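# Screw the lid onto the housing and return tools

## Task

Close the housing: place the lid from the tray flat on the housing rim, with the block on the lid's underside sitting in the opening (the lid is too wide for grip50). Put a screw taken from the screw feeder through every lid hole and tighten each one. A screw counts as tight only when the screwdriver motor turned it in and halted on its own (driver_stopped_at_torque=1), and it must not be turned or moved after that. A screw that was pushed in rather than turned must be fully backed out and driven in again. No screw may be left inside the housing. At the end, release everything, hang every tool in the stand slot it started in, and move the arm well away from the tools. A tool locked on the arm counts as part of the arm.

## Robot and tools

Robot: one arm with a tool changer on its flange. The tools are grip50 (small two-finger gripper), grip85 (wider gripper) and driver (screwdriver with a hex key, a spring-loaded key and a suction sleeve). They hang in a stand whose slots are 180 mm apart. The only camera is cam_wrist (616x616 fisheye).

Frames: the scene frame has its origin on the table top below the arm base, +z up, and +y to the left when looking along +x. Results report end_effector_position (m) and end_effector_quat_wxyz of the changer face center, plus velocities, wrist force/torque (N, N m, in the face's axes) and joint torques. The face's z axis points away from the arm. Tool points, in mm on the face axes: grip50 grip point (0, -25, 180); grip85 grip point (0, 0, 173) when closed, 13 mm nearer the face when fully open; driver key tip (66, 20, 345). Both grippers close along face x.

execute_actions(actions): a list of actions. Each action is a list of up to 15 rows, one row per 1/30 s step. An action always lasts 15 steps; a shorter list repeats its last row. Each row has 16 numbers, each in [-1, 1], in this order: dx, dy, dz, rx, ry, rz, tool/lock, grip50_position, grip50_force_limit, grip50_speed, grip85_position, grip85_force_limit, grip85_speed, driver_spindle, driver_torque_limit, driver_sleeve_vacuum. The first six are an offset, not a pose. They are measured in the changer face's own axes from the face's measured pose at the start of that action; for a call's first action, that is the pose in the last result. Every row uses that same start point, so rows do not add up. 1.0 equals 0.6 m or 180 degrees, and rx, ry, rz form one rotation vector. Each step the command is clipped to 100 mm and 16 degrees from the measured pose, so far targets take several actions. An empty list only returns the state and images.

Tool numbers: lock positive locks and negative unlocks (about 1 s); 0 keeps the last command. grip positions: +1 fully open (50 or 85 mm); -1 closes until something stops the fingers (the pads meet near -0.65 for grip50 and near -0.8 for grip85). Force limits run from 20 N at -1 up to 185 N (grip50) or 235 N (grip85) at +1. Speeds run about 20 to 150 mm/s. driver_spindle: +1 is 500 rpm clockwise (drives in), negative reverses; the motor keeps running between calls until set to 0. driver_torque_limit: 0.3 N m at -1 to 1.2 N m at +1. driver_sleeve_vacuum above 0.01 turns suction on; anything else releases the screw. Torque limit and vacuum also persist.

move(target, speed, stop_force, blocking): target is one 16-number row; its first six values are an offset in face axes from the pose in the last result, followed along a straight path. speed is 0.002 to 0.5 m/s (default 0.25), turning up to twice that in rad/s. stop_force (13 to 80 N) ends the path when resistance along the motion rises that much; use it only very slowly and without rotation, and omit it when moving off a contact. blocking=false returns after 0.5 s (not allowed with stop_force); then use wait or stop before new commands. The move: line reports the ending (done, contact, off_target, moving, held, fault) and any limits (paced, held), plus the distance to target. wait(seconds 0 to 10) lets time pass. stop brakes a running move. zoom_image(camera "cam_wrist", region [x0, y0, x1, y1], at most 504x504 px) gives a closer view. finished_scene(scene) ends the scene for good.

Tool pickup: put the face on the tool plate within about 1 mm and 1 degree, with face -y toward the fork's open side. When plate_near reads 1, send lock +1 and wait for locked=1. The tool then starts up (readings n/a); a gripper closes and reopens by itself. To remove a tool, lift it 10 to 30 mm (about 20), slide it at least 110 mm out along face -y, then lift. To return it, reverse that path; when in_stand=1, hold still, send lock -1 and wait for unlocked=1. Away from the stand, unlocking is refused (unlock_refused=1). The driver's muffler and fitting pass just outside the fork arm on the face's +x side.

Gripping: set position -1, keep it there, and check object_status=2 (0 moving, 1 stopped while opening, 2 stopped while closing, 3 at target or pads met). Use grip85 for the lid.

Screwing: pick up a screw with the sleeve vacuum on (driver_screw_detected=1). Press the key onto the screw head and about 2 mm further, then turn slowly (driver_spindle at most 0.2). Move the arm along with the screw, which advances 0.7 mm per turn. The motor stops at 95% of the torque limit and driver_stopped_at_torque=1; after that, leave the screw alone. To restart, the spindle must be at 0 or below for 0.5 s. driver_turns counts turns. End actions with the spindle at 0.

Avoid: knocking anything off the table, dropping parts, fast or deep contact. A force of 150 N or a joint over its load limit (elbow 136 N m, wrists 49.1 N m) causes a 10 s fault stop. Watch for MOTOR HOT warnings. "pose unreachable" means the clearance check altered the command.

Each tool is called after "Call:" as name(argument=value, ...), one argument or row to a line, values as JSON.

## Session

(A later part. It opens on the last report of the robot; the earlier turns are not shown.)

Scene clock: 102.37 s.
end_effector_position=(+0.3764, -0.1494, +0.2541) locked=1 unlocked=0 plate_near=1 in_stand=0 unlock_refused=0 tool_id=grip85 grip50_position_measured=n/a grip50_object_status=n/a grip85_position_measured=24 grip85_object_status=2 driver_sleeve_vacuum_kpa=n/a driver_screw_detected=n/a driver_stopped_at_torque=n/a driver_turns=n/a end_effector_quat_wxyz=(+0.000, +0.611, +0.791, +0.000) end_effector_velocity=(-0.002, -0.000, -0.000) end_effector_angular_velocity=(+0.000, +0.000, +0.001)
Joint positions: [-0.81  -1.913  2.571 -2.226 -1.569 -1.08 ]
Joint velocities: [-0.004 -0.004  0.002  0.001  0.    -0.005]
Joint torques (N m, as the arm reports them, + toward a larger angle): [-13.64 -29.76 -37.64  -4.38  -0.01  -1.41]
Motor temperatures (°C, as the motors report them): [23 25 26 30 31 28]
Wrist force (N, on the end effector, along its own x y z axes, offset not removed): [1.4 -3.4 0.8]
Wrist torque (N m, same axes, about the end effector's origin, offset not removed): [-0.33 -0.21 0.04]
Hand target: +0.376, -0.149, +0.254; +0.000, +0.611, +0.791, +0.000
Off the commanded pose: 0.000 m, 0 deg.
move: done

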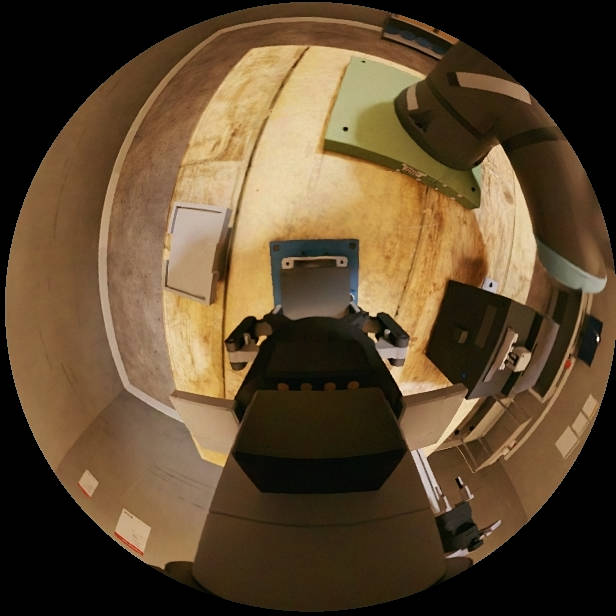

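Call:
move(
  target=[-0.0002,-0.0198,0,0,0,0.0033,0,0,0,0,-1,-0.4,-1,0,0,0],
  speed=0.02,
)

Call:
move(
  target=[0,0,0.036,0,0,0,0,0,0,0,-1,-0.4,-1,0,0,0],
  speed=0.003,
  stop_force=13,
)

Call:
zoom_image(
  camera="cam_wrist",
  region=[265,235,365,305],
)

Scene clock: 112.30 s.
end_effector_position=(+0.3651, -0.1525, +0.2541) locked=1 unlocked=0 plate_near=1 in_stand=0 unlock_refused=0 tool_id=grip85 grip50_position_measured=n/a grip50_object_status=n/a grip85_position_measured=24 grip85_object_status=2 driver_sleeve_vacuum_kpa=n/a driver_screw_detected=n/a driver_stopped_at_torque=n/a driver_turns=n/a end_effector_quat_wxyz=(+0.000, +0.615, +0.788, +0.000) end_effector_velocity=(-0.002, -0.000, -0.000) end_effector_angular_velocity=(+0.001, -0.001, -0.001)
Joint positions: [-0.839 -1.938  2.584 -2.214 -1.569 -1.098]
Joint velocities: [-0.004 -0.004  0.002  0.002  0.001 -0.004]
Joint torques (N m, as the arm reports them, + toward a larger angle): [-14.73 -27.65 -38.6   -3.69  -2.34  -2.09]
Motor temperatures (°C, as the motors report them): [23 25 26 30 31 28]
Wrist force (N, on the end effector, along its own x y z axes, offset not removed): [-2.9 -1.6 3.2]
Wrist torque (N m, same axes, about the end effector's origin, offset not removed): [-0.23 0.13 0.18]
Hand target: +0.365, -0.153, +0.254; +0.000, +0.615, +0.788, +0.000
Off the commanded pose: 0.000 m, 0 deg.
move: done

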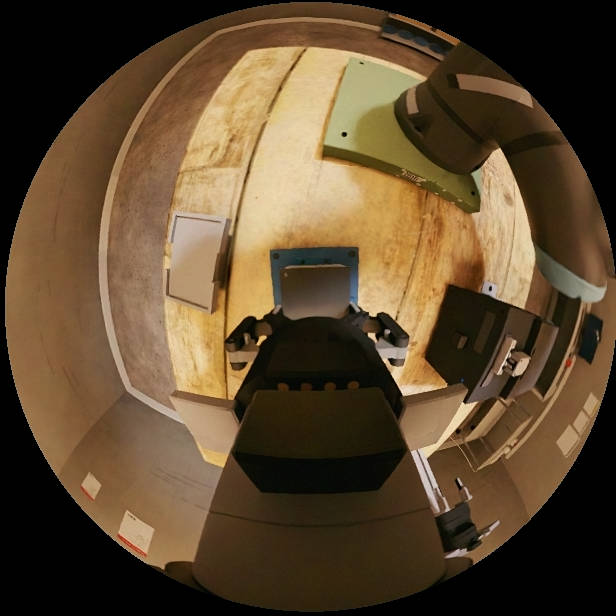

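Scene clock: 116.07 s.
end_effector_position=(+0.3652, -0.1525, +0.2438) locked=1 unlocked=0 plate_near=1 in_stand=0 unlock_refused=0 tool_id=grip85 grip50_position_measured=n/a grip50_object_status=n/a grip85_position_measured=24 grip85_object_status=2 driver_sleeve_vacuum_kpa=n/a driver_screw_detected=n/a driver_stopped_at_torque=n/a driver_turns=n/a end_effector_quat_wxyz=(+0.000, +0.615, +0.788, +0.000) end_effector_velocity=(-0.000, +0.000, +0.000) end_effector_angular_velocity=(+0.001, +0.001, +0.000)
Joint positions: [-0.839 -1.919  2.597 -2.246 -1.569 -1.098]
Joint velocities: [-0.    -0.002 -0.     0.003  0.    -0.   ]
Joint torques (N m, as the arm reports them, + toward a larger angle): [ 17.57 -22.03 -47.65  -1.86  -1.71   1.86]
Motor temperatures (°C, as the motors report them): [23 25 26 30 31 28]
Wrist force (N, on the end effector, along its own x y z axes, offset not removed): [-2.0 -4.3 -17.0]
Wrist torque (N m, same axes, about the end effector's origin, offset not removed): [-0.07 0.36 -0.01]
Hand target: +0.365, -0.153, +0.244; +0.000, +0.615, +0.788, +0.000
Off the commanded pose: 0.011 m, 0 deg.
move: contact

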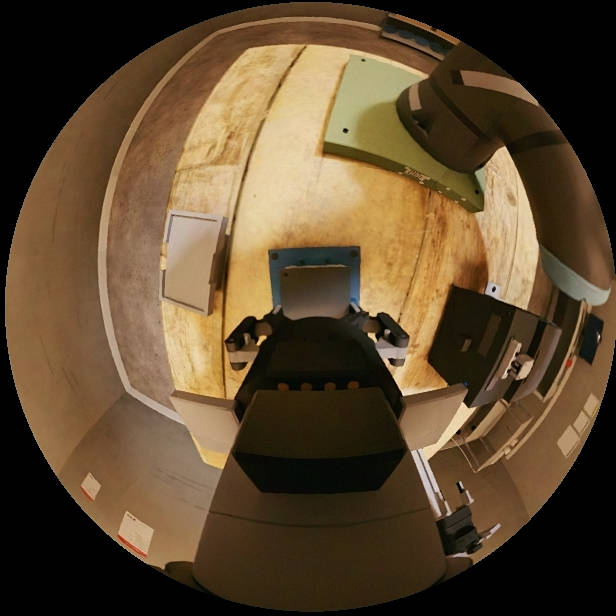

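Region (265, 235, 365, 305) of cam_wrist's 616x616 image, scaled by 5.040, with more detail than that image has; it fills the top 353 rows of this view, and the rest is white.

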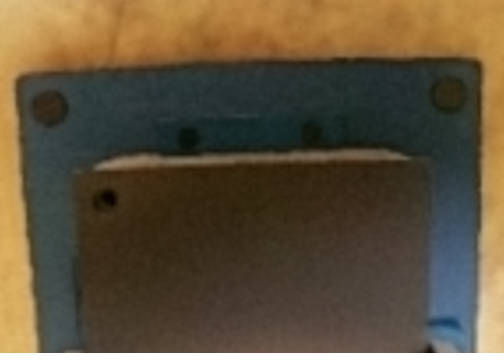

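Call:
move(
  target=[0,0,-0.002,0,0,0,0,0,0,0,-1,-0.4,-1,0,0,0],
  speed=0.005,
)

Call:
move(
  target=[-0.0016,-0.0016,0,0,0,0,0,0,0,0,-1,-0.4,-1,0,0,0],
  speed=0.005,
)

Call:
move(
  target=[0,0,0.02,0,0,0,0,0,0,0,-1,-0.4,-1,0,0,0],
  speed=0.003,
  stop_force=13,
)

Call:
zoom_image(
  camera="cam_wrist",
  region=[265,235,365,305],
)

Scene clock: 127.67 s.
end_effector_position=(+0.3652, -0.1525, +0.2450) locked=1 unlocked=0 plate_near=1 in_stand=0 unlock_refused=0 tool_id=grip85 grip50_position_measured=n/a grip50_object_status=n/a grip85_position_measured=24 grip85_object_status=2 driver_sleeve_vacuum_kpa=n/a driver_screw_detected=n/a driver_stopped_at_torque=n/a driver_turns=n/a end_effector_quat_wxyz=(+0.000, +0.615, +0.788, +0.000) end_effector_velocity=(-0.000, +0.000, +0.000) end_effector_angular_velocity=(+0.000, -0.000, -0.000)
Joint positions: [-0.839 -1.921  2.595 -2.243 -1.569 -1.098]
Joint velocities: [-0.    -0.001 -0.     0.001  0.001  0.   ]
Joint torques (N m, as the arm reports them, + toward a larger angle): [ 12.4  -26.64 -54.51  -3.92  -1.48   1.46]
Motor temperatures (°C, as the motors report them): [23 25 26 30 31 28]
Wrist force (N, on the end effector, along its own x y z axes, offset not removed): [-0.4 -5.0 1.5]
Wrist torque (N m, same axes, about the end effector's origin, offset not removed): [-0.46 -0.05 0.24]
Hand target: +0.365, -0.153, +0.245; +0.000, +0.615, +0.788, +0.000
Off the commanded pose: 0.000 m, 0 deg.
move: done

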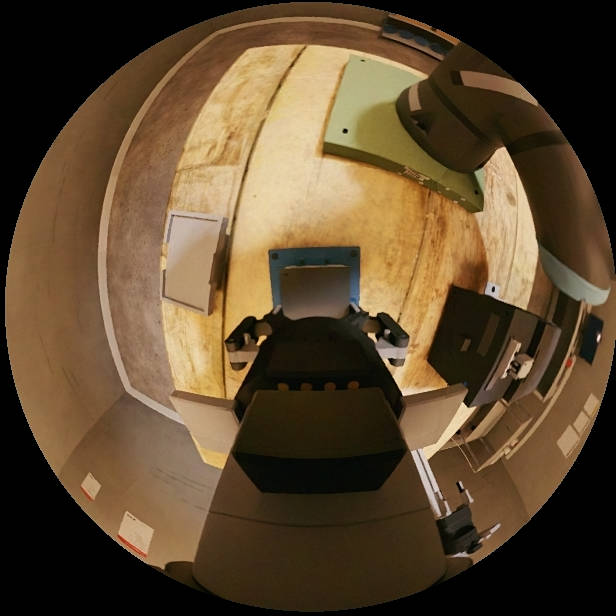

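Scene clock: 128.37 s.
end_effector_position=(+0.3645, -0.1537, +0.2450) locked=1 unlocked=0 plate_near=1 in_stand=0 unlock_refused=0 tool_id=grip85 grip50_position_measured=n/a grip50_object_status=n/a grip85_position_measured=24 grip85_object_status=2 driver_sleeve_vacuum_kpa=n/a driver_screw_detected=n/a driver_stopped_at_torque=n/a driver_turns=n/a end_effector_quat_wxyz=(+0.000, +0.615, +0.788, +0.000) end_effector_velocity=(-0.000, -0.001, +0.000) end_effector_angular_velocity=(-0.000, +0.001, -0.000)
Joint positions: [-0.842 -1.922  2.596 -2.242 -1.569 -1.102]
Joint velocities: [-0.002 -0.    -0.     0.    -0.001 -0.002]
Joint torques (N m, as the arm reports them, + toward a larger angle): [-14.25 -27.92 -38.02  -3.68  -2.    -1.32]
Motor temperatures (°C, as the motors report them): [23 25 26 30 31 28]
Wrist force (N, on the end effector, along its own x y z axes, offset not removed): [-0.4 -0.2 2.9]
Wrist torque (N m, same axes, about the end effector's origin, offset not removed): [-0.19 -0.10 0.02]
Hand target: +0.364, -0.154, +0.245; +0.000, +0.615, +0.788, +0.000
Off the commanded pose: 0.000 m, 0 deg.
move: done

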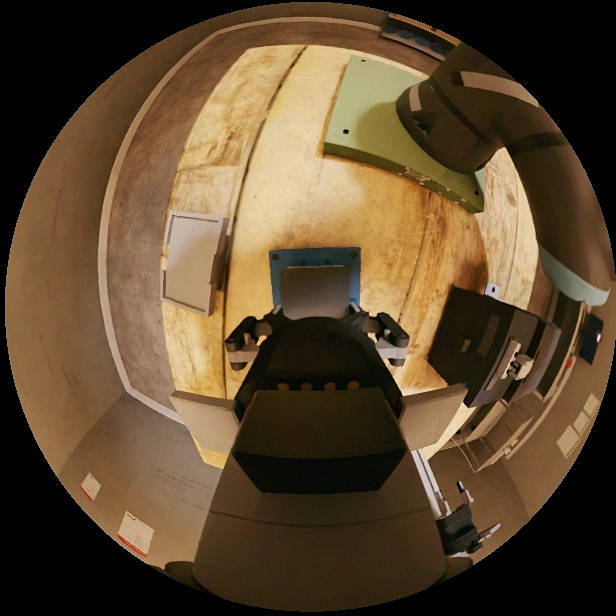

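Scene clock: 129.10 s.
end_effector_position=(+0.3645, -0.1536, +0.2439) locked=1 unlocked=0 plate_near=1 in_stand=0 unlock_refused=0 tool_id=grip85 grip50_position_measured=n/a grip50_object_status=n/a grip85_position_measured=24 grip85_object_status=2 driver_sleeve_vacuum_kpa=n/a driver_screw_detected=n/a driver_stopped_at_torque=n/a driver_turns=n/a end_effector_quat_wxyz=(+0.000, +0.615, +0.788, +0.000) end_effector_velocity=(-0.001, +0.000, +0.000) end_effector_angular_velocity=(+0.000, +0.001, -0.001)
Joint positions: [-0.843 -1.919  2.597 -2.246 -1.569 -1.102]
Joint velocities: [-0.    -0.002  0.     0.003 -0.001  0.001]
Joint torques (N m, as the arm reports them, + toward a larger angle): [ -8.01 -20.95 -47.28  -4.44  -2.39  -0.16]
Motor temperatures (°C, as the motors report them): [23 25 26 30 31 28]
Wrist force (N, on the end effector, along its own x y z axes, offset not removed): [5.6 -6.0 -25.6]
Wrist torque (N m, same axes, about the end effector's origin, offset not removed): [0.61 2.31 -0.07]
Hand target: +0.364, -0.154, +0.244; +0.000, +0.615, +0.788, +0.000
Off the commanded pose: 0.011 m, 0 deg.
move: contact

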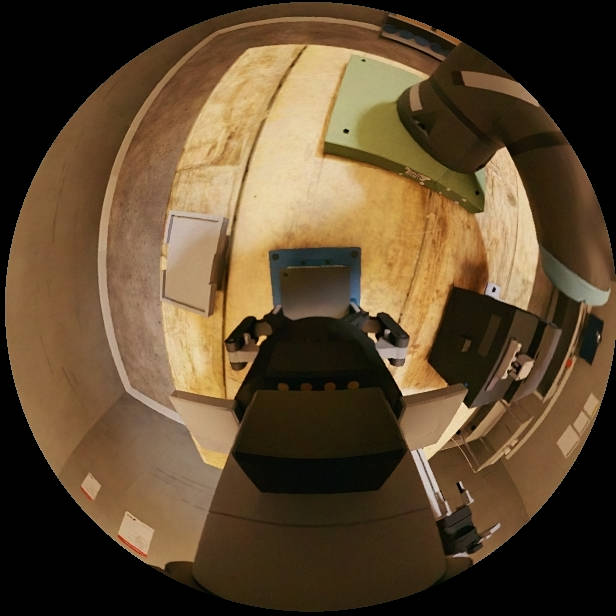

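Region (265, 235, 365, 305) of cam_wrist's 616x616 image, scaled by 5.040, with more detail than that image has; it fills the top 353 rows of this view, and the rest is white.

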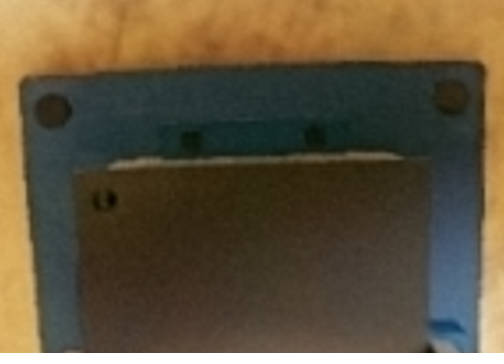

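Call:
move(
  target=[0,0,-0.002,0,0,0,0,0,0,0,-1,-0.4,-1,0,0,0],
  speed=0.005,
)

Call:
move(
  target=[0.0026,0,0,0,0,0,0,0,0,0,-1,-0.4,-1,0,0,0],
  speed=0.005,
)

Call:
move(
  target=[0,0,0.02,0,0,0,0,0,0,0,-1,-0.4,-1,0,0,0],
  speed=0.003,
  stop_force=13,
)

Scene clock: 137.80 s.
end_effector_position=(+0.3645, -0.1536, +0.2450) locked=1 unlocked=0 plate_near=1 in_stand=0 unlock_refused=0 tool_id=grip85 grip50_position_measured=n/a grip50_object_status=n/a grip85_position_measured=24 grip85_object_status=2 driver_sleeve_vacuum_kpa=n/a driver_screw_detected=n/a driver_stopped_at_torque=n/a driver_turns=n/a end_effector_quat_wxyz=(+0.000, +0.615, +0.788, +0.000) end_effector_velocity=(+0.000, -0.000, +0.000) end_effector_angular_velocity=(-0.000, -0.000, -0.001)
Joint positions: [-0.843 -1.922  2.596 -2.242 -1.569 -1.102]
Joint velocities: [-0.001 -0.001 -0.001  0.001  0.     0.   ]
Joint torques (N m, as the arm reports them, + toward a larger angle): [ -9.97 -27.59 -55.82  -3.86  -2.1   -0.44]
Motor temperatures (°C, as the motors report them): [23 25 26 30 31 28]
Wrist force (N, on the end effector, along its own x y z axes, offset not removed): [0.3 -3.3 0.7]
Wrist torque (N m, same axes, about the end effector's origin, offset not removed): [-0.38 -0.21 0.17]
Hand target: +0.364, -0.154, +0.245; +0.000, +0.615, +0.788, +0.000
Off the commanded pose: 0.000 m, 0 deg.
move: done

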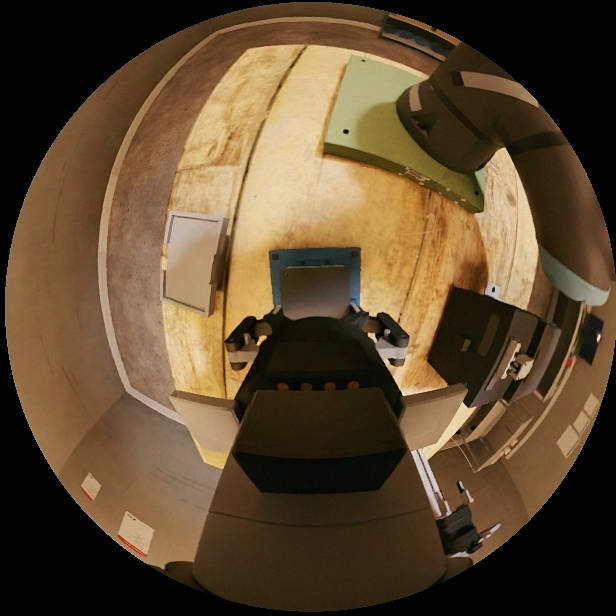

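Scene clock: 138.50 s.
end_effector_position=(+0.3641, -0.1522, +0.2450) locked=1 unlocked=0 plate_near=1 in_stand=0 unlock_refused=0 tool_id=grip85 grip50_position_measured=n/a grip50_object_status=n/a grip85_position_measured=24 grip85_object_status=2 driver_sleeve_vacuum_kpa=n/a driver_screw_detected=n/a driver_stopped_at_torque=n/a driver_turns=n/a end_effector_quat_wxyz=(+0.000, +0.615, +0.788, +0.000) end_effector_velocity=(-0.000, +0.001, -0.000) end_effector_angular_velocity=(-0.001, +0.001, +0.001)
Joint positions: [-0.841 -1.924  2.597 -2.241 -1.569 -1.1  ]
Joint velocities: [ 0.001 -0.001  0.001  0.001 -0.001 -0.   ]
Joint torques (N m, as the arm reports them, + toward a larger angle): [ 19.54 -27.2  -38.72  -4.28  -2.22   1.8 ]
Motor temperatures (°C, as the motors report them): [23 25 26 30 31 28]
Wrist force (N, on the end effector, along its own x y z axes, offset not removed): [1.3 -1.0 3.8]
Wrist torque (N m, same axes, about the end effector's origin, offset not removed): [-0.24 -0.25 0.08]
Hand target: +0.364, -0.152, +0.245; +0.000, +0.615, +0.788, +0.000
Off the commanded pose: 0.000 m, 0 deg.
move: done

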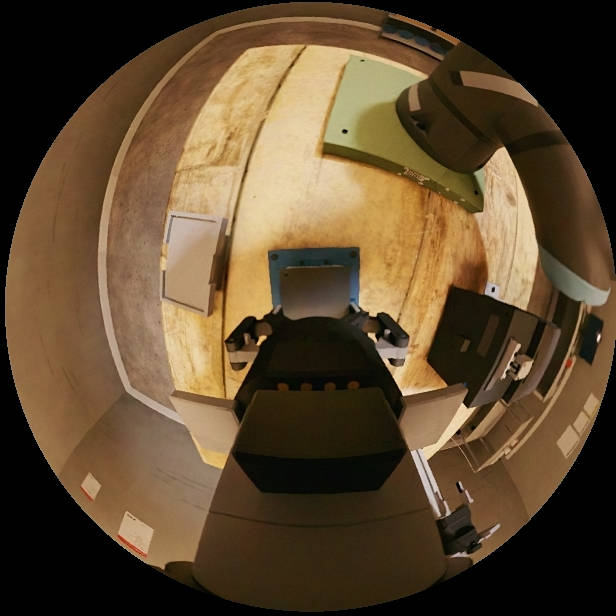

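Scene clock: 139.23 s.
end_effector_position=(+0.3641, -0.1522, +0.2439) locked=1 unlocked=0 plate_near=1 in_stand=0 unlock_refused=0 tool_id=grip85 grip50_position_measured=n/a grip50_object_status=n/a grip85_position_measured=24 grip85_object_status=2 driver_sleeve_vacuum_kpa=n/a driver_screw_detected=n/a driver_stopped_at_torque=n/a driver_turns=n/a end_effector_quat_wxyz=(+0.000, +0.615, +0.788, +0.000) end_effector_velocity=(-0.000, +0.001, +0.000) end_effector_angular_velocity=(+0.001, +0.001, -0.000)
Joint positions: [-0.841 -1.922  2.598 -2.245 -1.569 -1.1  ]
Joint velocities: [ 0.    -0.002  0.     0.003 -0.     0.   ]
Joint torques (N m, as the arm reports them, + toward a larger angle): [ 13.98 -20.1  -47.33  -2.76  -1.6    1.53]
Motor temperatures (°C, as the motors report them): [23 25 26 30 31 28]
Wrist force (N, on the end effector, along its own x y z axes, offset not removed): [4.7 -7.6 -19.3]
Wrist torque (N m, same axes, about the end effector's origin, offset not removed): [0.17 0.31 0.33]
Hand target: +0.364, -0.152, +0.244; +0.000, +0.615, +0.788, +0.000
Off the commanded pose: 0.011 m, 0 deg.
move: contact

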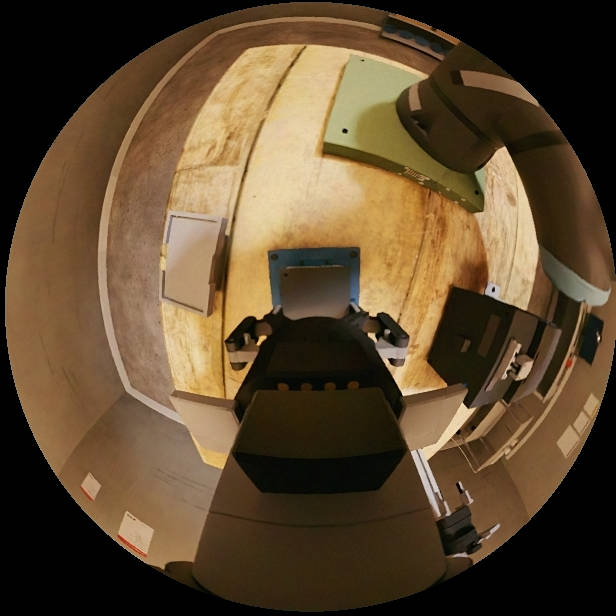

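Call:
move(
  target=[-0.0006,0,-0.0004,0,0,0,0,0,0,0,-1,-0.4,-1,0,0,0],
  speed=0.005,
)

Call:
move(
  target=[0,0,0,0,0,0,0,0,0,0,1,-0.4,-1,0,0,0],
)

Call:
zoom_image(
  camera="cam_wrist",
  region=[265,235,365,305],
)

Call:
move(
  target=[0,0,-0.05,0,0,0,0,0,0,0,1,-0.4,-1,0,0,0],
  speed=0.05,
)

Call:
move(
  target=[0.2,0.15,0,0,0,0,0,0,0,0,1,-0.4,-1,0,0,0],
  speed=0.1,
)

Call:
zoom_image(
  camera="cam_wrist",
  region=[160,170,310,320],
)

Scene clock: 149.73 s.
end_effector_position=(+0.3642, -0.1525, +0.2441) locked=1 unlocked=0 plate_near=1 in_stand=0 unlock_refused=0 tool_id=grip85 grip50_position_measured=n/a grip50_object_status=n/a grip85_position_measured=24 grip85_object_status=2 driver_sleeve_vacuum_kpa=n/a driver_screw_detected=n/a driver_stopped_at_torque=n/a driver_turns=n/a end_effector_quat_wxyz=(+0.000, +0.615, +0.788, +0.000) end_effector_velocity=(-0.000, -0.000, -0.000) end_effector_angular_velocity=(+0.001, -0.000, +0.000)
Joint positions: [-0.841 -1.922  2.598 -2.244 -1.569 -1.1  ]
Joint velocities: [-0.001  0.     0.     0.     0.001 -0.001]
Joint torques (N m, as the arm reports them, + toward a larger angle): [-15.13   0.48 -52.81  -8.95  -0.23  -0.92]
Motor temperatures (°C, as the motors report them): [23 25 26 30 31 28]
Wrist force (N, on the end effector, along its own x y z axes, offset not removed): [5.7 -0.7 -8.8]
Wrist torque (N m, same axes, about the end effector's origin, offset not removed): [-0.15 0.47 0.06]
Hand target: +0.364, -0.153, +0.244; +0.000, +0.615, +0.788, +0.000
Off the commanded pose: 0.000 m, 0 deg.
move: done

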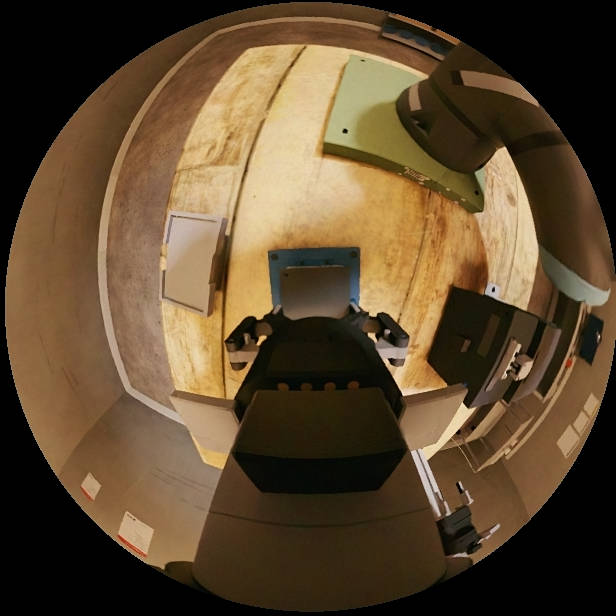

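Scene clock: 150.47 s.
end_effector_position=(+0.3642, -0.1525, +0.2441) locked=1 unlocked=0 plate_near=1 in_stand=0 unlock_refused=0 tool_id=grip85 grip50_position_measured=n/a grip50_object_status=n/a grip85_position_measured=3 grip85_object_status=0 driver_sleeve_vacuum_kpa=n/a driver_screw_detected=n/a driver_stopped_at_torque=n/a driver_turns=n/a end_effector_quat_wxyz=(+0.000, +0.615, +0.788, +0.000) end_effector_velocity=(-0.000, -0.000, -0.000) end_effector_angular_velocity=(+0.000, +0.000, +0.000)
Joint positions: [-0.841 -1.922  2.598 -2.244 -1.569 -1.1  ]
Joint velocities: [-0.  0.  0. -0. -0. -0.]
Joint torques (N m, as the arm reports them, + toward a larger angle): [ -9.43  -8.43 -52.51  -8.62  -0.26  -1.45]
Motor temperatures (°C, as the motors report them): [23 25 26 30 31 28]
Wrist force (N, on the end effector, along its own x y z axes, offset not removed): [0.0 -3.3 1.6]
Wrist torque (N m, same axes, about the end effector's origin, offset not removed): [-0.35 -0.11 0.14]
Hand target: +0.364, -0.152, +0.244; +0.000, +0.615, +0.788, +0.000
Off the commanded pose: 0.000 m, 0 deg.
move: done

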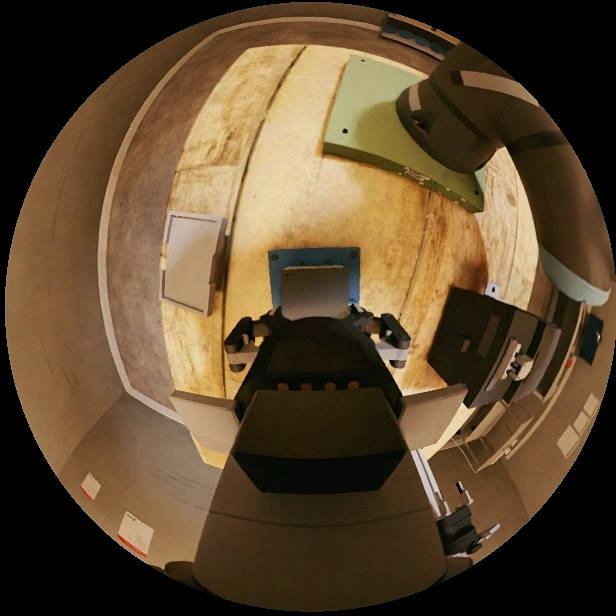

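Region (265, 235, 365, 305) of cam_wrist's 616x616 image, scaled by 5.040, with more detail than that image has; it fills the top 353 rows of this view, and the rest is white.

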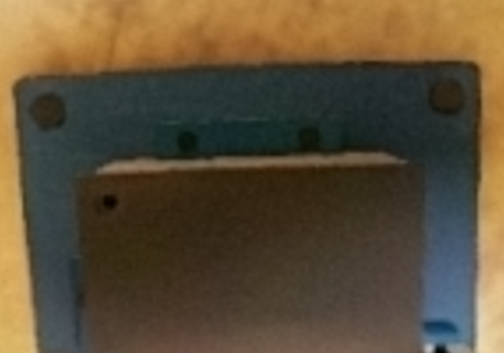

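Scene clock: 151.43 s.
end_effector_position=(+0.3642, -0.1524, +0.2739) locked=1 unlocked=0 plate_near=1 in_stand=0 unlock_refused=0 tool_id=grip85 grip50_position_measured=n/a grip50_object_status=n/a grip85_position_measured=3 grip85_object_status=3 driver_sleeve_vacuum_kpa=n/a driver_screw_detected=n/a driver_stopped_at_torque=n/a driver_turns=n/a end_effector_quat_wxyz=(+0.000, +0.615, +0.788, +0.000) end_effector_velocity=(+0.000, -0.000, +0.002) end_effector_angular_velocity=(+0.000, -0.000, -0.000)
Joint positions: [-0.841 -1.976  2.561 -2.153 -1.569 -1.101]
Joint velocities: [-0.001 -0.003 -0.003  0.006  0.    -0.001]
Joint torques (N m, as the arm reports them, + toward a larger angle): [-15.48 -26.57 -56.36  -3.46  -1.78  -1.54]
Motor temperatures (°C, as the motors report them): [23 25 26 30 31 28]
Wrist force (N, on the end effector, along its own x y z axes, offset not removed): [1.0 -0.5 -0.8]
Wrist torque (N m, same axes, about the end effector's origin, offset not removed): [-0.14 -0.17 0.13]
Hand target: +0.364, -0.152, +0.274; +0.000, +0.615, +0.788, +0.000
Off the commanded pose: 0.000 m, 0 deg.
move: done

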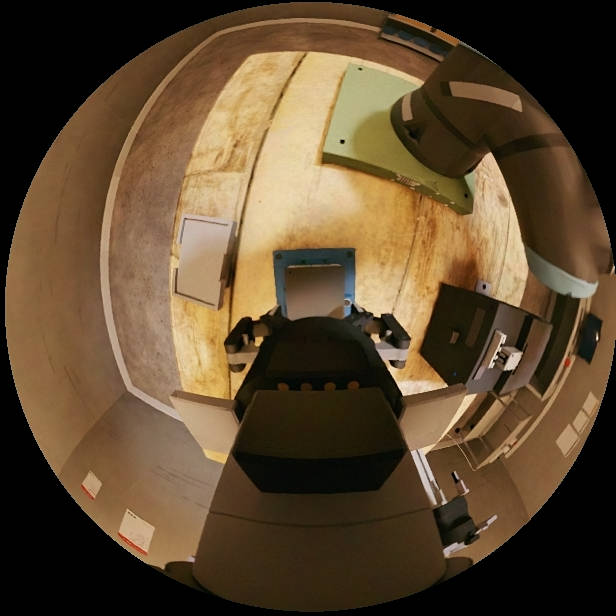

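Scene clock: 153.40 s.
end_effector_position=(+0.4221, -0.0142, +0.2738) locked=1 unlocked=0 plate_near=1 in_stand=0 unlock_refused=0 tool_id=grip85 grip50_position_measured=n/a grip50_object_status=n/a grip85_position_measured=3 grip85_object_status=3 driver_sleeve_vacuum_kpa=n/a driver_screw_detected=n/a driver_stopped_at_torque=n/a driver_turns=n/a end_effector_quat_wxyz=(+0.000, +0.615, +0.788, -0.000) end_effector_velocity=(+0.001, +0.002, +0.000) end_effector_angular_velocity=(-0.001, +0.000, -0.000)
Joint positions: [-0.447 -1.905  2.522 -2.187 -1.568 -0.707]
Joint velocities: [ 0.006  0.002 -0.002 -0.001 -0.001  0.006]
Joint torques (N m, as the arm reports them, + toward a larger angle): [ 16.34  -4.15 -56.57  -9.71  -2.74   2.35]
Motor temperatures (°C, as the motors report them): [23 25 26 30 31 28]
Wrist force (N, on the end effector, along its own x y z axes, offset not removed): [0.1 -0.3 -0.4]
Wrist torque (N m, same axes, about the end effector's origin, offset not removed): [-0.11 -0.22 0.10]
Hand target: +0.422, -0.014, +0.274; +0.000, +0.615, +0.788, -0.000
Off the commanded pose: 0.000 m, 0 deg.
move: done

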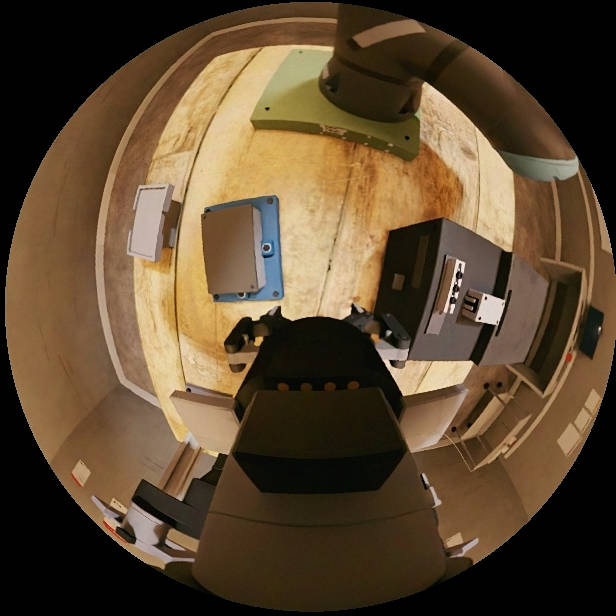

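Region (160, 170, 310, 320) of cam_wrist's 616x616 image, scaled by 3.360, with more detail than that image has.

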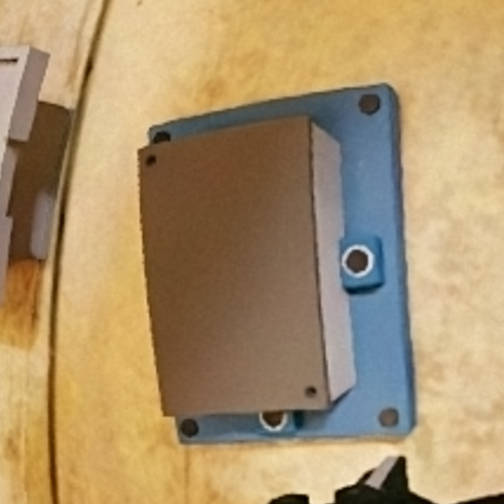

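Call:
move(
  target=[-0.2,-0.15,0,0,0,0,0,0,0,0,1,-0.4,-1,0,0,0],
  speed=0.1,
)

Call:
move(
  target=[0,0,0.056,0,0,0,0,0,0,0,1,-0.4,-1,0,0,0],
  speed=0.015,
  stop_force=13,
)

Call:
move(
  target=[0,0,0,0,0,0,0,0,0,0,-1,-0.8,-1,0,0,0],
)

Call:
move(
  target=[0,-0.004,0,0,0,0,0,0,0,0,-1,-0.8,-1,0,0,0],
  speed=0.002,
  stop_force=13,
)

Call:
zoom_image(
  camera="cam_wrist",
  region=[265,235,365,305],
)

Scene clock: 167.40 s.
end_effector_position=(+0.3642, -0.1524, +0.2739) locked=1 unlocked=0 plate_near=1 in_stand=0 unlock_refused=0 tool_id=grip85 grip50_position_measured=n/a grip50_object_status=n/a grip85_position_measured=3 grip85_object_status=3 driver_sleeve_vacuum_kpa=n/a driver_screw_detected=n/a driver_stopped_at_torque=n/a driver_turns=n/a end_effector_quat_wxyz=(+0.000, +0.615, +0.788, +0.000) end_effector_velocity=(-0.000, -0.002, +0.000) end_effector_angular_velocity=(-0.000, -0.001, +0.000)
Joint positions: [-0.841 -1.976  2.561 -2.153 -1.569 -1.101]
Joint velocities: [-0.005  0.    -0.    -0.     0.001 -0.005]
Joint torques (N m, as the arm reports them, + toward a larger angle): [-17.2  -24.46 -40.09  -3.62   1.8   -1.78]
Motor temperatures (°C, as the motors report them): [23 25 26 30 31 28]
Wrist force (N, on the end effector, along its own x y z axes, offset not removed): [0.9 -4.0 2.0]
Wrist torque (N m, same axes, about the end effector's origin, offset not removed): [-0.39 -0.25 0.06]
Hand target: +0.364, -0.153, +0.274; +0.000, +0.615, +0.788, +0.000
Off the commanded pose: 0.000 m, 0 deg.
move: done

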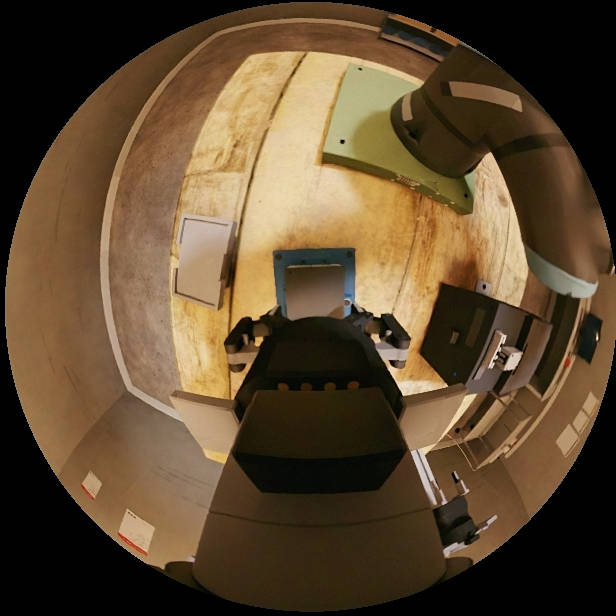

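Scene clock: 169.90 s.
end_effector_position=(+0.3642, -0.1524, +0.2405) locked=1 unlocked=0 plate_near=1 in_stand=0 unlock_refused=0 tool_id=grip85 grip50_position_measured=n/a grip50_object_status=n/a grip85_position_measured=3 grip85_object_status=3 driver_sleeve_vacuum_kpa=n/a driver_screw_detected=n/a driver_stopped_at_torque=n/a driver_turns=n/a end_effector_quat_wxyz=(+0.000, +0.615, +0.788, +0.000) end_effector_velocity=(-0.000, -0.000, -0.002) end_effector_angular_velocity=(-0.000, +0.001, -0.001)
Joint positions: [-0.841 -1.915  2.602 -2.256 -1.569 -1.1  ]
Joint velocities: [-0.     0.004  0.003 -0.006 -0.     0.001]
Joint torques (N m, as the arm reports them, + toward a larger angle): [ 16.96  -4.73 -36.18 -10.18  -0.83   1.75]
Motor temperatures (°C, as the motors report them): [23 25 26 30 31 28]
Wrist force (N, on the end effector, along its own x y z axes, offset not removed): [0.2 -2.7 -1.7]
Wrist torque (N m, same axes, about the end effector's origin, offset not removed): [-0.36 -0.13 0.12]
Hand target: +0.364, -0.152, +0.240; +0.000, +0.615, +0.788, +0.000
Off the commanded pose: 0.000 m, 0 deg.
move: done

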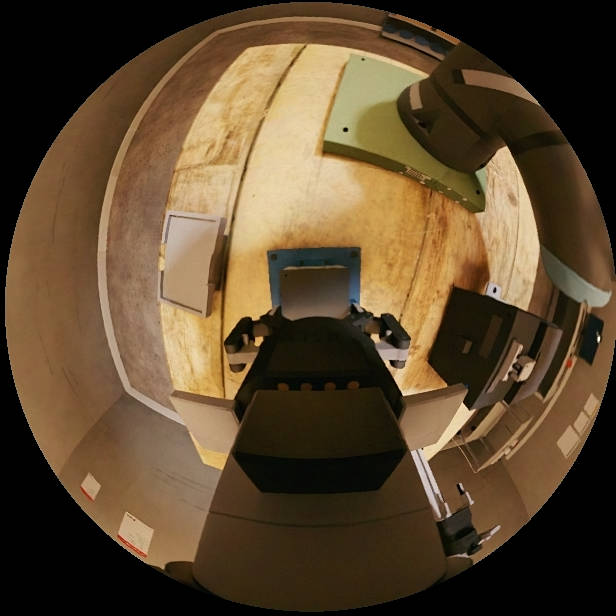

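Scene clock: 170.57 s.
end_effector_position=(+0.3642, -0.1525, +0.2405) locked=1 unlocked=0 plate_near=1 in_stand=0 unlock_refused=0 tool_id=grip85 grip50_position_measured=n/a grip50_object_status=n/a grip85_position_measured=22 grip85_object_status=2 driver_sleeve_vacuum_kpa=n/a driver_screw_detected=n/a driver_stopped_at_torque=n/a driver_turns=n/a end_effector_quat_wxyz=(+0.000, +0.615, +0.788, +0.000) end_effector_velocity=(+0.000, +0.000, +0.000) end_effector_angular_velocity=(+0.001, -0.001, +0.001)
Joint positions: [-0.841 -1.915  2.602 -2.256 -1.569 -1.1  ]
Joint velocities: [ 0.     0.    -0.    -0.     0.002 -0.   ]
Joint torques (N m, as the arm reports them, + toward a larger angle): [ 17.63 -18.4  -37.18  -1.92   1.68   1.74]
Motor temperatures (°C, as the motors report them): [23 25 26 30 31 28]
Wrist force (N, on the end effector, along its own x y z axes, offset not removed): [0.4 -8.0 -30.2]
Wrist torque (N m, same axes, about the end effector's origin, offset not removed): [1.30 -0.58 0.20]
Hand target: +0.364, -0.152, +0.240; +0.000, +0.615, +0.788, +0.000
Off the commanded pose: 0.000 m, 0 deg.
move: done

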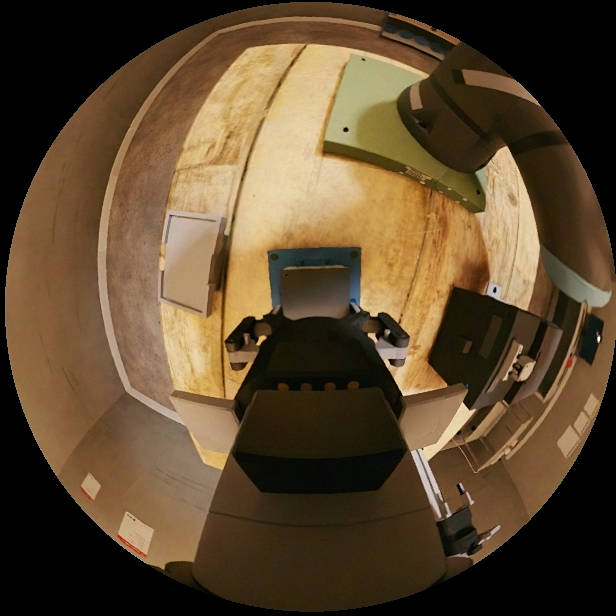

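Scene clock: 171.10 s.
end_effector_position=(+0.3639, -0.1525, +0.2405) locked=1 unlocked=0 plate_near=1 in_stand=0 unlock_refused=0 tool_id=grip85 grip50_position_measured=n/a grip50_object_status=n/a grip85_position_measured=22 grip85_object_status=2 driver_sleeve_vacuum_kpa=n/a driver_screw_detected=n/a driver_stopped_at_torque=n/a driver_turns=n/a end_effector_quat_wxyz=(+0.001, +0.615, +0.788, +0.000) end_effector_velocity=(+0.001, +0.000, +0.000) end_effector_angular_velocity=(+0.001, -0.001, -0.000)
Joint positions: [-0.842 -1.916  2.603 -2.256 -1.569 -1.101]
Joint velocities: [ 0.001  0.001 -0.001 -0.     0.001  0.002]
Joint torques (N m, as the arm reports them, + toward a larger angle): [ 19.96   7.67 -38.56  -0.3   -2.36   1.48]
Motor temperatures (°C, as the motors report them): [23 25 26 30 31 28]
Wrist force (N, on the end effector, along its own x y z axes, offset not removed): [-5.3 7.8 -16.3]
Wrist torque (N m, same axes, about the end effector's origin, offset not removed): [-1.97 -1.38 0.08]
Hand target: +0.364, -0.152, +0.241; +0.001, +0.615, +0.788, +0.000
Off the commanded pose: 0.002 m, 0 deg.
move: contact

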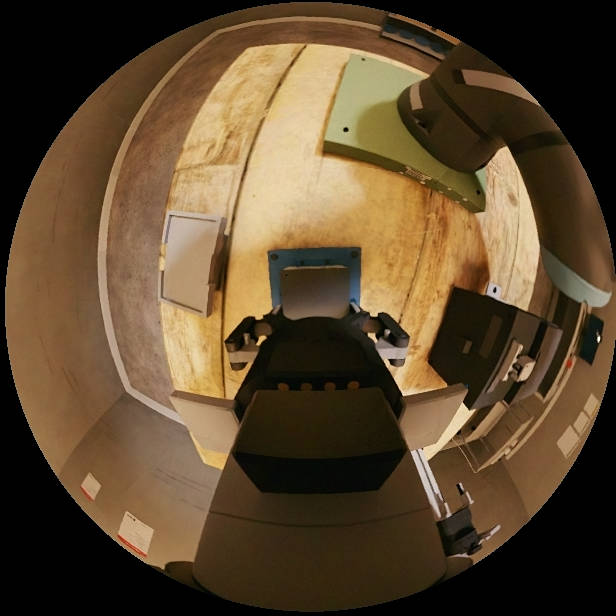

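Region (265, 235, 365, 305) of cam_wrist's 616x616 image, scaled by 5.040, with more detail than that image has; it fills the top 353 rows of this view, and the rest is white.

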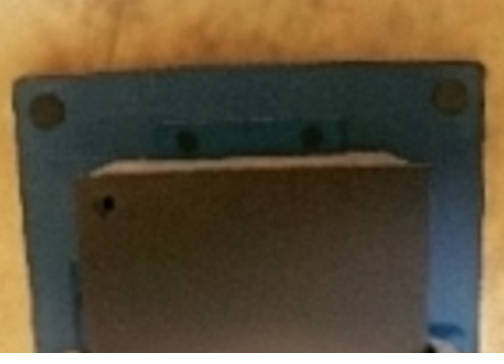

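Probably friction; unload then retry.

Call:
move(
  target=[0,0,-0.0015,0,0,0,0,0,0,0,-1,-0.8,-1,0,0,0],
  speed=0.003,
)

Call:
move(
  target=[0,-0.003,0,0,0,0,0,0,0,0,-1,-0.8,-1,0,0,0],
  speed=0.002,
  stop_force=13,
)

Call:
zoom_image(
  camera="cam_wrist",
  region=[265,235,365,305],
)

Scene clock: 178.23 s.
end_effector_position=(+0.3639, -0.1524, +0.2414) locked=1 unlocked=0 plate_near=1 in_stand=0 unlock_refused=0 tool_id=grip85 grip50_position_measured=n/a grip50_object_status=n/a grip85_position_measured=23 grip85_object_status=2 driver_sleeve_vacuum_kpa=n/a driver_screw_detected=n/a driver_stopped_at_torque=n/a driver_turns=n/a end_effector_quat_wxyz=(+0.001, +0.615, +0.788, +0.000) end_effector_velocity=(-0.000, +0.000, -0.000) end_effector_angular_velocity=(+0.001, +0.000, +0.000)
Joint positions: [-0.841 -1.917  2.601 -2.253 -1.569 -1.101]
Joint velocities: [-0.001 -0.     0.     0.001  0.001 -0.001]
Joint torques (N m, as the arm reports them, + toward a larger angle): [ -9.89 -29.33 -50.1    2.65   3.12  -1.46]
Motor temperatures (°C, as the motors report them): [23 25 26 30 31 28]
Wrist force (N, on the end effector, along its own x y z axes, offset not removed): [-21.8 3.4 21.8]
Wrist torque (N m, same axes, about the end effector's origin, offset not removed): [-1.99 -3.67 -0.21]
Hand target: +0.364, -0.152, +0.241; +0.001, +0.615, +0.788, +0.000
Off the commanded pose: 0.000 m, 0 deg.
move: done

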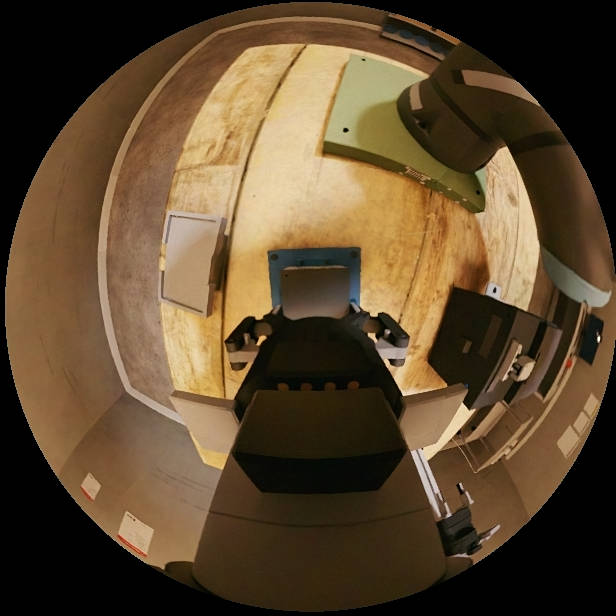

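Scene clock: 178.83 s.
end_effector_position=(+0.3635, -0.1526, +0.2414) locked=1 unlocked=0 plate_near=1 in_stand=0 unlock_refused=0 tool_id=grip85 grip50_position_measured=n/a grip50_object_status=n/a grip85_position_measured=23 grip85_object_status=2 driver_sleeve_vacuum_kpa=n/a driver_screw_detected=n/a driver_stopped_at_torque=n/a driver_turns=n/a end_effector_quat_wxyz=(+0.001, +0.615, +0.788, +0.000) end_effector_velocity=(-0.000, +0.000, -0.001) end_effector_angular_velocity=(+0.001, +0.002, -0.001)
Joint positions: [-0.843 -1.918  2.602 -2.252 -1.568 -1.103]
Joint velocities: [ 0.     0.001  0.001 -0.    -0.     0.001]
Joint torques (N m, as the arm reports them, + toward a larger angle): [ 16.29  -4.   -42.48   2.61  -5.36   2.68]
Motor temperatures (°C, as the motors report them): [23 25 26 30 31 28]
Wrist force (N, on the end effector, along its own x y z axes, offset not removed): [-18.1 23.6 16.7]
Wrist torque (N m, same axes, about the end effector's origin, offset not removed): [-5.38 -2.71 -0.54]
Hand target: +0.364, -0.153, +0.241; +0.001, +0.615, +0.788, +0.000
Off the commanded pose: 0.001 m, 0 deg.
move: contact

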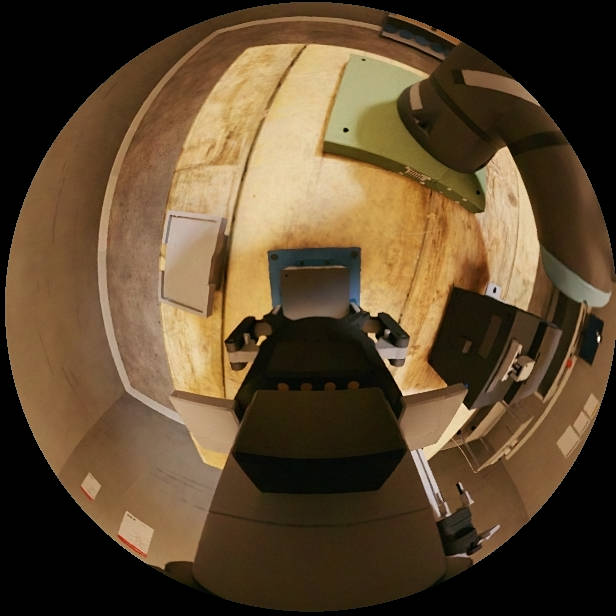

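Region (265, 235, 365, 305) of cam_wrist's 616x616 image, scaled by 5.040, with more detail than that image has; it fills the top 353 rows of this view, and the rest is white.

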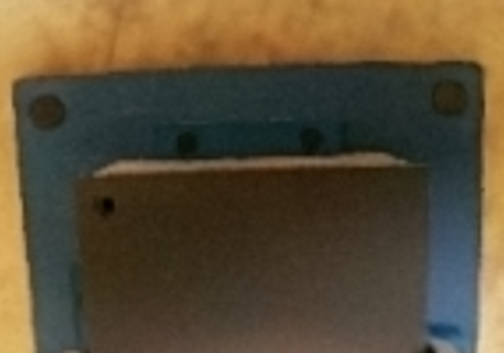

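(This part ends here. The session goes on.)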